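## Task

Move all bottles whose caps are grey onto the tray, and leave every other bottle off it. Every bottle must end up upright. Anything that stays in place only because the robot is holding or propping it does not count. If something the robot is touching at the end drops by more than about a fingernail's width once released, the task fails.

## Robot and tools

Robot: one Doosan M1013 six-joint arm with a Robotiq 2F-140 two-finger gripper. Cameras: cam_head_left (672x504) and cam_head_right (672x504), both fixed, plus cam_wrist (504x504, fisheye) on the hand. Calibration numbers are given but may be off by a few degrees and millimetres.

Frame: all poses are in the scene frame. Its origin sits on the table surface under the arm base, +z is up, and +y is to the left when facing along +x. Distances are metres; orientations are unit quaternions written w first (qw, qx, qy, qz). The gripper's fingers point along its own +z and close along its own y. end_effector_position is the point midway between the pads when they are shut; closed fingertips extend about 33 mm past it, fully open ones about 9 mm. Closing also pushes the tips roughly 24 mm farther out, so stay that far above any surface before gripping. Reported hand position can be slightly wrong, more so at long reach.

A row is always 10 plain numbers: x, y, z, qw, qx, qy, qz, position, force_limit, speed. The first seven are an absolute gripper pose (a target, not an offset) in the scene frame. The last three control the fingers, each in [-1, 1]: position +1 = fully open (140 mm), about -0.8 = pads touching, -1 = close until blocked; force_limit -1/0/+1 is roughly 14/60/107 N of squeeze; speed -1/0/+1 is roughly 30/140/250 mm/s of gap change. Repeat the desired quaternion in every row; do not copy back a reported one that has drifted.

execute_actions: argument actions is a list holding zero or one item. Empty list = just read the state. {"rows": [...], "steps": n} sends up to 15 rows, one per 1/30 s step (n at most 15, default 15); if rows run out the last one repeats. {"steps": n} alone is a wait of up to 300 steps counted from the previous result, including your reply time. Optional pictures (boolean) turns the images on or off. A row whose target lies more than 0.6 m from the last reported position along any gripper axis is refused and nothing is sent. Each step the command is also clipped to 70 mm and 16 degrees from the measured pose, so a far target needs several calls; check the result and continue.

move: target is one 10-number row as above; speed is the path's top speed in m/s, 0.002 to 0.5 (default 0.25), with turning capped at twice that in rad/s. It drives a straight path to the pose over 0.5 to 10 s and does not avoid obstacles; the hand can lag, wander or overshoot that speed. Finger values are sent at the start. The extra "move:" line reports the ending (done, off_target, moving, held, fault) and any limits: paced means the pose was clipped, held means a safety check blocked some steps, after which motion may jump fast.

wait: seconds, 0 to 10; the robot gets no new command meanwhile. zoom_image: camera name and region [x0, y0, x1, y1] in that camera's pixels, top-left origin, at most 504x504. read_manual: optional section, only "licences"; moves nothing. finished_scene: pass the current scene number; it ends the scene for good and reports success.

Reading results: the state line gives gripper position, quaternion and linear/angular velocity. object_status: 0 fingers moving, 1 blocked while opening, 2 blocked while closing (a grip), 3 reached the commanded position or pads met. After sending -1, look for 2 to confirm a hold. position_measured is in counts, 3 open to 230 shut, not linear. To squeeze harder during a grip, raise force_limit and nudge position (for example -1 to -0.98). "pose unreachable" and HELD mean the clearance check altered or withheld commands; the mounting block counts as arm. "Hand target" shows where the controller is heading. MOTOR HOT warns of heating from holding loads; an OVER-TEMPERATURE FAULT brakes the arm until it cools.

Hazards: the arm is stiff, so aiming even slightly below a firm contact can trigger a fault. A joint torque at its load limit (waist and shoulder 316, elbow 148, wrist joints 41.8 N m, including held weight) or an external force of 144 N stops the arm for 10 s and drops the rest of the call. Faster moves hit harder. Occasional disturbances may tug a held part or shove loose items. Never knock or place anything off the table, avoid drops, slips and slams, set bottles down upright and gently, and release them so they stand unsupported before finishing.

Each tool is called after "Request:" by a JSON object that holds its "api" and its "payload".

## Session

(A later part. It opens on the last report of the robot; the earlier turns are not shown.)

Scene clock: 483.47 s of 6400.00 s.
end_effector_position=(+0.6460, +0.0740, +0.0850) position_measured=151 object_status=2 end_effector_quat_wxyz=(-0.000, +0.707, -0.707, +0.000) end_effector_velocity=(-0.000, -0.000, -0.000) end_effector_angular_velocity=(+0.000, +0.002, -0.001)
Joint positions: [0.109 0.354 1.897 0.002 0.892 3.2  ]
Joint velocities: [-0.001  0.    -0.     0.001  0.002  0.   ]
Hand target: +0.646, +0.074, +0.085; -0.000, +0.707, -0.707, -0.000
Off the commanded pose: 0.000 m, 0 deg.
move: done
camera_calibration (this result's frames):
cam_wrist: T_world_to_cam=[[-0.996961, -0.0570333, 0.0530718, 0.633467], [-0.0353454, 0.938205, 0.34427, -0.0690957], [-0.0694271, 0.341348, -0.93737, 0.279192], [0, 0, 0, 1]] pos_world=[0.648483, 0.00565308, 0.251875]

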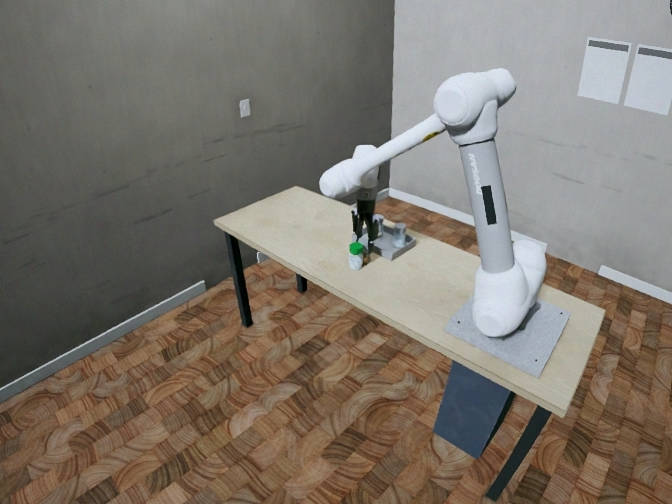

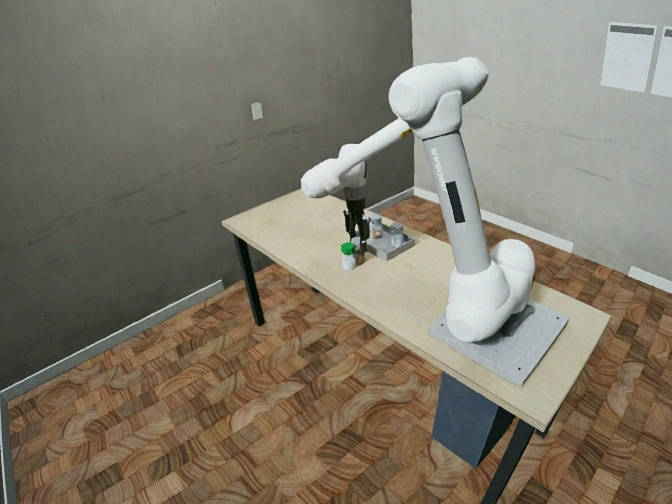

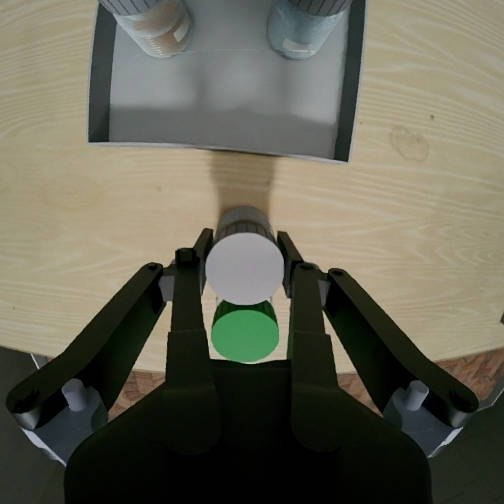

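Request:
{"api": "move", "payload": {"target": [0.648, 0.062, 0.15, 0, -0.7071, 0.7071, 0, -1, 0, -0.5], "speed": 0.12}}

Request:
{"api": "move", "payload": {"target": [0.668, -0.06, 0.15, 0, -0.7071, 0.7071, 0, -1, 0, -0.5], "speed": 0.2}}

Request:
{"api": "move", "payload": {"target": [0.668, -0.06, 0.097, 0, -0.7071, 0.7071, 0, -1, 0, -0.5], "speed": 0.08}}

Scene clock: 491.10 s of 6400.00 s.
end_effector_position=(+0.6481, +0.0620, +0.1499) position_measured=151 object_status=2 end_effector_quat_wxyz=(+0.000, +0.707, -0.707, -0.000) end_effector_velocity=(+0.000, -0.001, +0.002) end_effector_angular_velocity=(-0.001, +0.001, +0.001)
Joint positions: [0.09  0.292 1.844 0.002 1.008 3.181]
Joint velocities: [-0.    -0.001 -0.002 -0.001  0.004 -0.001]
Hand target: +0.648, +0.062, +0.150; -0.000, +0.707, -0.707, -0.000
Off the commanded pose: 0.000 m, 0 deg.
After step 90, 3.73 s passed at rest.
move: done
camera_calibration (this result's frames):
cam_wrist: T_world_to_cam=[[-0.996957, -0.0570582, 0.0531133, 0.631405], [-0.035357, 0.938217, 0.344238, -0.0800967], [-0.0694733, 0.341312, -0.937379, 0.344306], [0, 0, 0, 1]] pos_world=[0.650572, -0.00634083, 0.316781]

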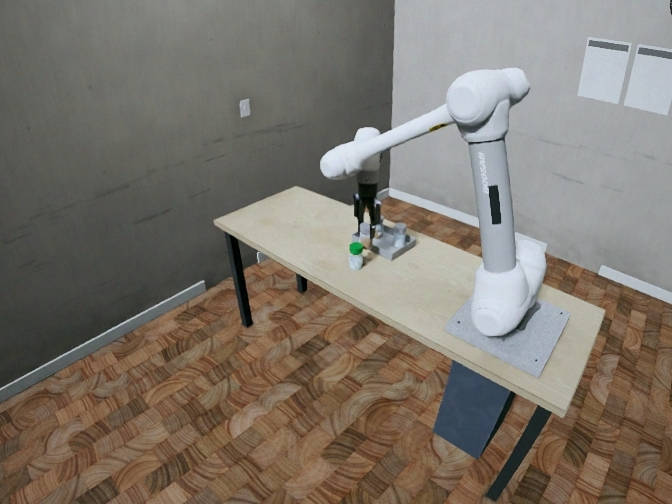

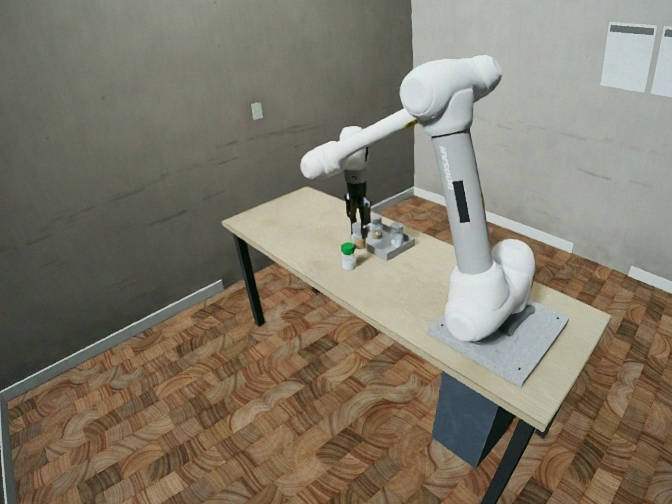

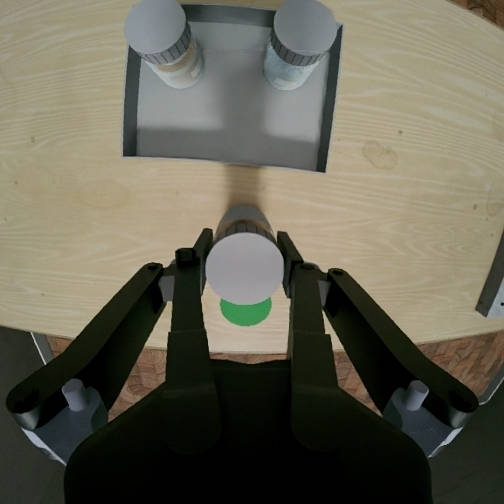

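Scene clock: 492.13 s of 6400.00 s.
end_effector_position=(+0.6680, -0.0600, +0.1500) position_measured=151 object_status=2 end_effector_quat_wxyz=(-0.000, +0.707, -0.707, -0.000) end_effector_velocity=(+0.001, -0.001, +0.000) end_effector_angular_velocity=(+0.000, -0.000, +0.000)
Joint positions: [-0.093  0.32   1.805  0.002  1.019  2.998]
Joint velocities: [-0.001  0.001 -0.002  0.     0.001 -0.002]
Hand target: +0.668, -0.060, +0.150; -0.000, +0.707, -0.707, -0.000
Off the commanded pose: 0.000 m, 0 deg.
move: done
camera_calibration (this result's frames):
cam_wrist: T_world_to_cam=[[-0.996958, -0.0570806, 0.053073, 0.644317], [-0.0353847, 0.93818, 0.344334, 0.0350326], [-0.0694468, 0.341409, -0.937346, 0.387355], [0, 0, 0, 1]] pos_world=[0.670497, -0.128335, 0.316827]

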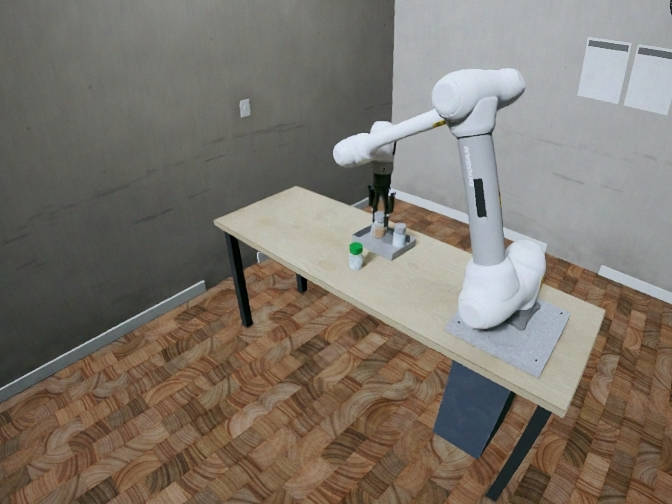

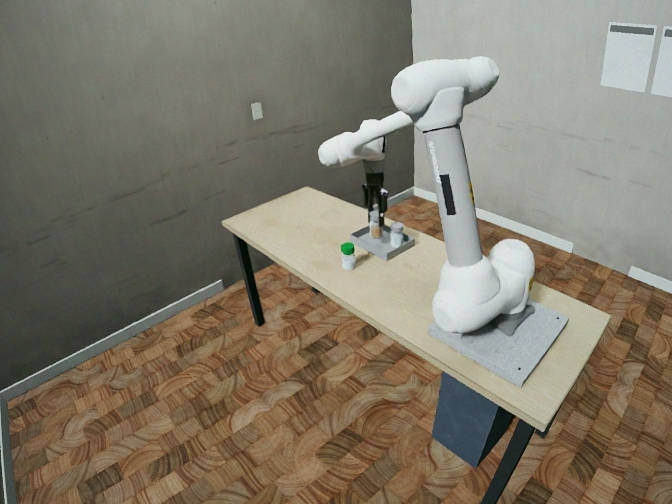

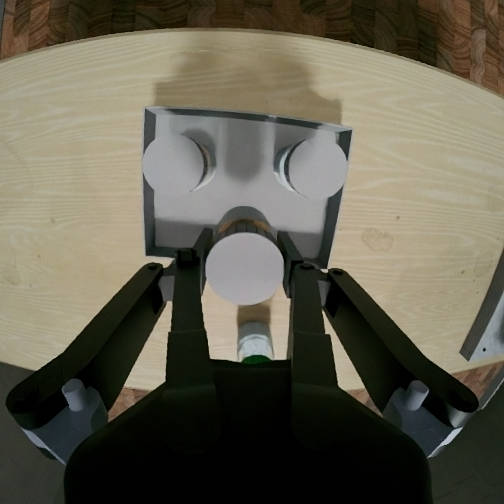

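Scene clock: 493.13 s of 6400.00 s.
end_effector_position=(+0.6679, -0.0600, +0.0971) position_measured=151 object_status=2 end_effector_quat_wxyz=(-0.000, +0.707, -0.707, +0.000) end_effector_velocity=(-0.000, +0.000, -0.001) end_effector_angular_velocity=(+0.001, -0.000, -0.001)
Joint positions: [-0.093  0.37   1.847  0.002  0.926  2.998]
Joint velocities: [-0.     0.001  0.002  0.001 -0.002  0.001]
Hand target: +0.668, -0.060, +0.097; -0.000, +0.707, -0.707, -0.000
Off the commanded pose: 0.000 m, 0 deg.
move: done
camera_calibration (this result's frames):
cam_wrist: T_world_to_cam=[[-0.99696, -0.0570487, 0.0530628, 0.64706], [-0.0353634, 0.938207, 0.344263, 0.0532685], [-0.0694237, 0.34134, -0.937372, 0.337737], [0, 0, 0, 1]] pos_world=[0.670424, -0.128346, 0.263912]

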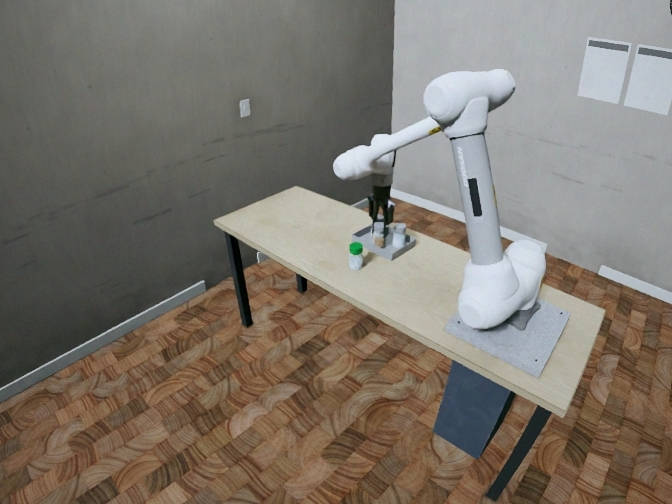

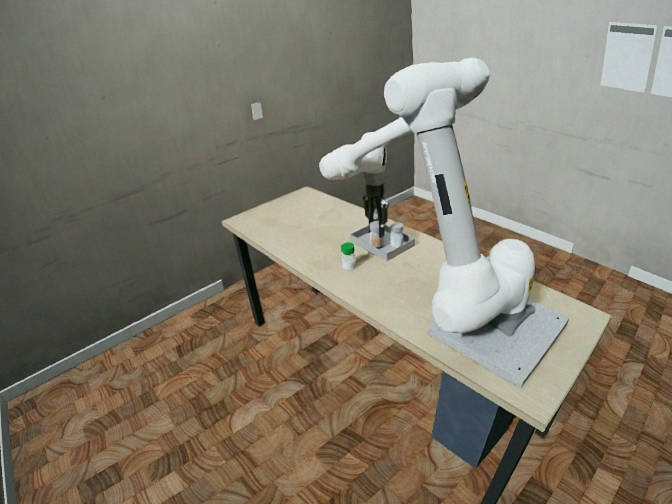

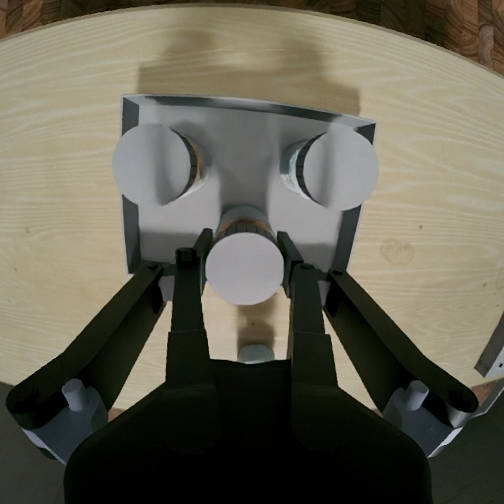

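Request:
{"api": "move", "payload": {"target": [0.668, -0.06, 0.0895, 0, -0.7071, 0.7071, 0, -1, 0, -0.5], "speed": 0.012}}

Request:
{"api": "move", "payload": {"target": [0.668, -0.06, 0.0895, 0, -0.7071, 0.7071, 0, 0.145, 0, -0.3], "speed": 0.05}}

Request:
{"api": "move", "payload": {"target": [0.668, -0.06, 0.2, 0, -0.7071, 0.7071, 0, 0.145, 0, -0.3], "speed": 0.15}}

Request:
{"api": "zoom_image", "payload": {"camera": "cam_head_left", "region": [320, 190, 440, 280]}}

Scene clock: 501.30 s of 6400.00 s.
end_effector_position=(+0.6680, -0.0600, +0.0895) position_measured=151 object_status=2 end_effector_quat_wxyz=(+0.000, +0.707, -0.707, +0.000) end_effector_velocity=(-0.001, +0.000, -0.001) end_effector_angular_velocity=(+0.001, +0.001, -0.001)
Joint positions: [-0.093  0.377  1.853  0.002  0.913  2.998]
Joint velocities: [-0.     0.001  0.002  0.001 -0.001  0.   ]
Hand target: +0.668, -0.060, +0.089; +0.000, +0.707, -0.707, -0.000
Off the commanded pose: 0.000 m, 0 deg.
After step 90, 4.33 s passed at rest.
move: done
camera_calibration (this result's frames):
cam_wrist: T_world_to_cam=[[-0.99696, -0.057038, 0.0530841, 0.647511], [-0.0353474, 0.938214, 0.344245, 0.0558527], [-0.0694392, 0.341322, -0.937378, 0.330709], [0, 0, 0, 1]] pos_world=[0.670481, -0.128347, 0.2564]

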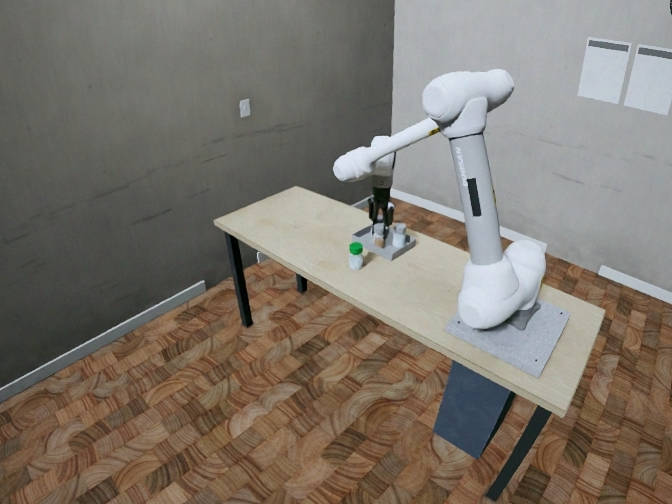

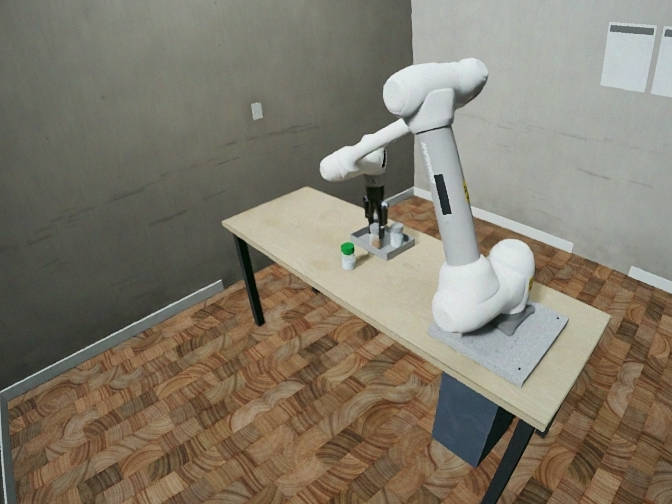

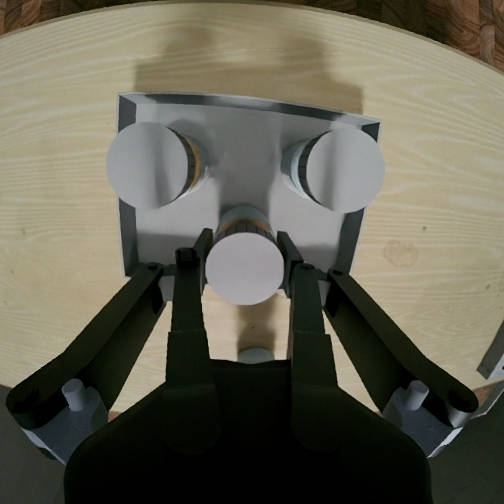

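Scene clock: 502.00 s of 6400.00 s.
end_effector_position=(+0.6680, -0.0600, +0.0895) position_measured=111 object_status=3 end_effector_quat_wxyz=(+0.000, +0.707, -0.707, +0.000) end_effector_velocity=(+0.000, -0.000, -0.000) end_effector_angular_velocity=(+0.001, -0.000, -0.002)
Joint positions: [-0.093  0.377  1.853  0.002  0.913  2.998]
Joint velocities: [-0.001  0.    -0.     0.001  0.     0.001]
Hand target: +0.668, -0.060, +0.089; +0.000, +0.707, -0.707, +0.000
Off the commanded pose: 0.000 m, 0 deg.
move: done
camera_calibration (this result's frames):
cam_wrist: T_world_to_cam=[[-0.996959, -0.0570407, 0.0530936, 0.647517], [-0.0353466, 0.938214, 0.344246, 0.0558664], [-0.0694492, 0.341323, -0.937377, 0.330674], [0, 0, 0, 1]] pos_world=[0.670488, -0.128346, 0.256355]

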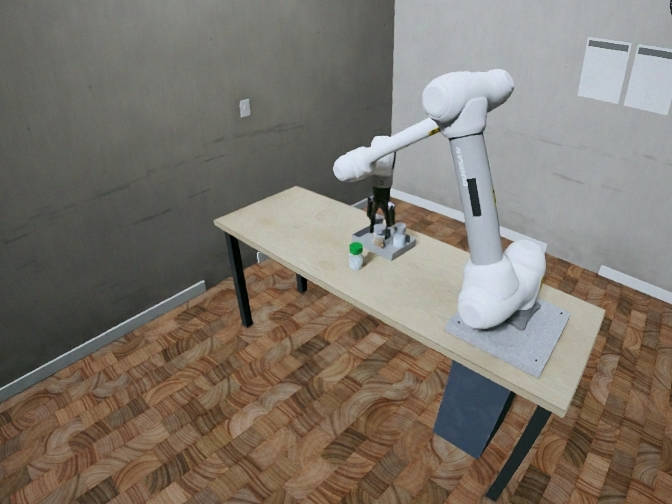

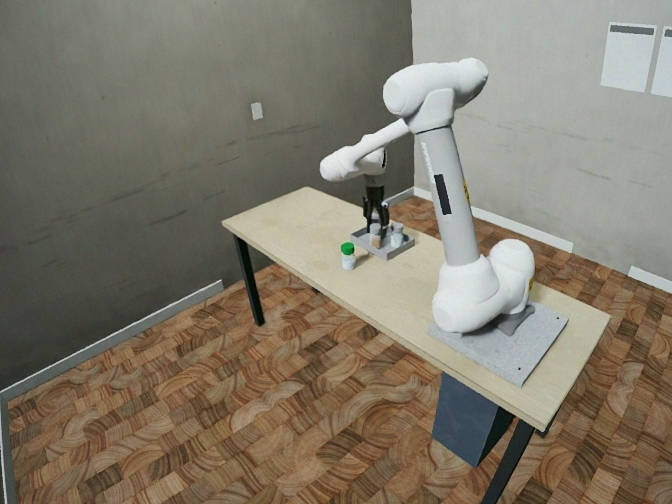

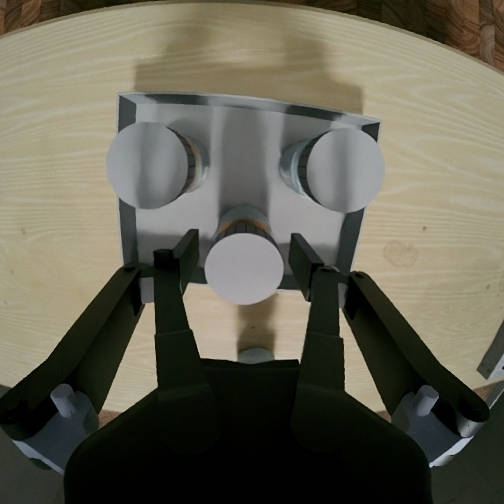

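Scene clock: 503.13 s of 6400.00 s.
end_effector_position=(+0.6681, -0.0600, +0.1999) position_measured=111 object_status=3 end_effector_quat_wxyz=(+0.000, +0.707, -0.707, -0.000) end_effector_velocity=(-0.000, -0.001, +0.001) end_effector_angular_velocity=(-0.000, -0.000, -0.001)
Joint positions: [-0.093  0.28   1.757  0.002  1.106  2.999]
Joint velocities: [-0.002 -0.    -0.001 -0.     0.001 -0.001]
Hand target: +0.668, -0.060, +0.200; +0.000, +0.707, -0.707, +0.000
Off the commanded pose: 0.000 m, 0 deg.
move: done
camera_calibration (this result's frames):
cam_wrist: T_world_to_cam=[[-0.996958, -0.0570478, 0.0531108, 0.641786], [-0.0353467, 0.938211, 0.344255, 0.0178628], [-0.0694681, 0.34133, -0.937373, 0.434234], [0, 0, 0, 1]] pos_world=[0.670631, -0.128364, 0.366804]

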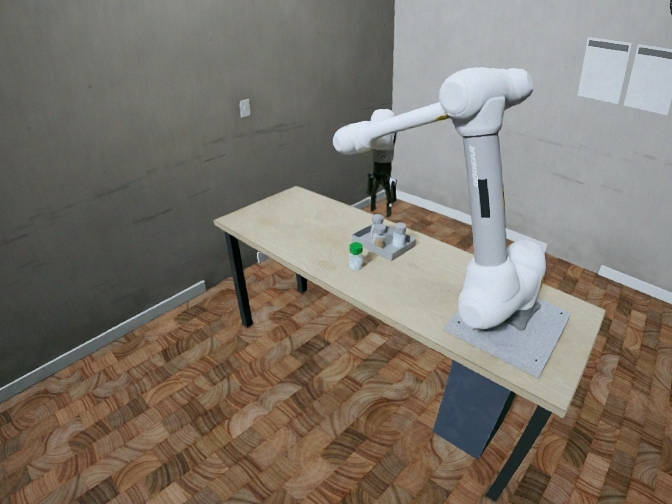

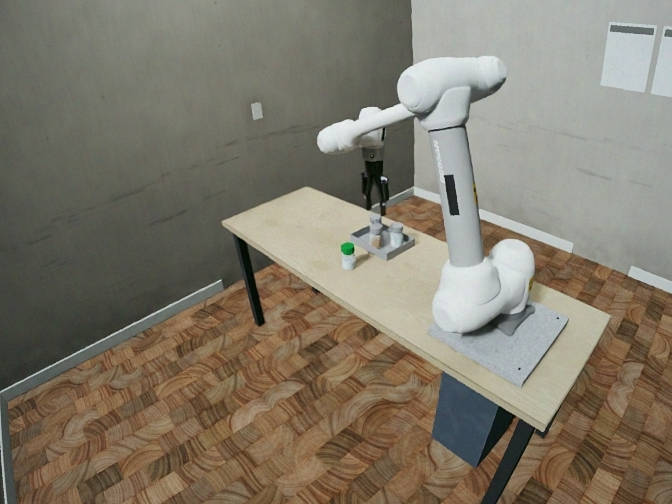

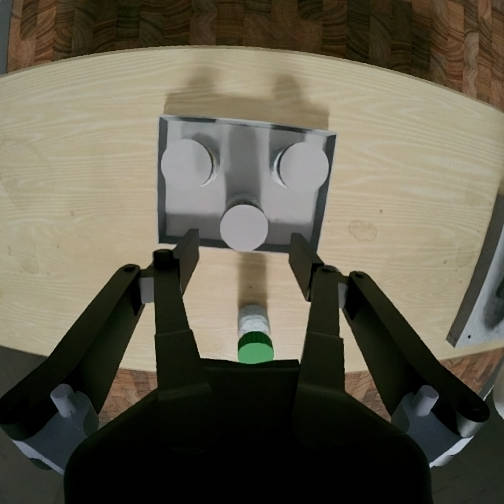

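Region (320, 190, 440, 280) of cam_head_left's 672x504 image, scaled by 4.200, with more detail than that image has; it fills the top 378 rows of this view, and the rest is white.

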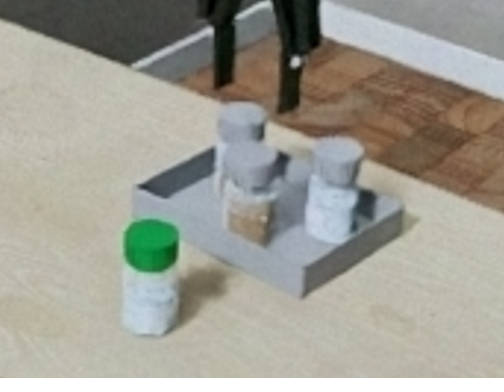

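All three grey-capped bottles are standing on the tray, and the green one is standing on the table.

Request:
{"api": "finished_scene", "payload": {"scene": 1}}

The scene is finished: the task was done.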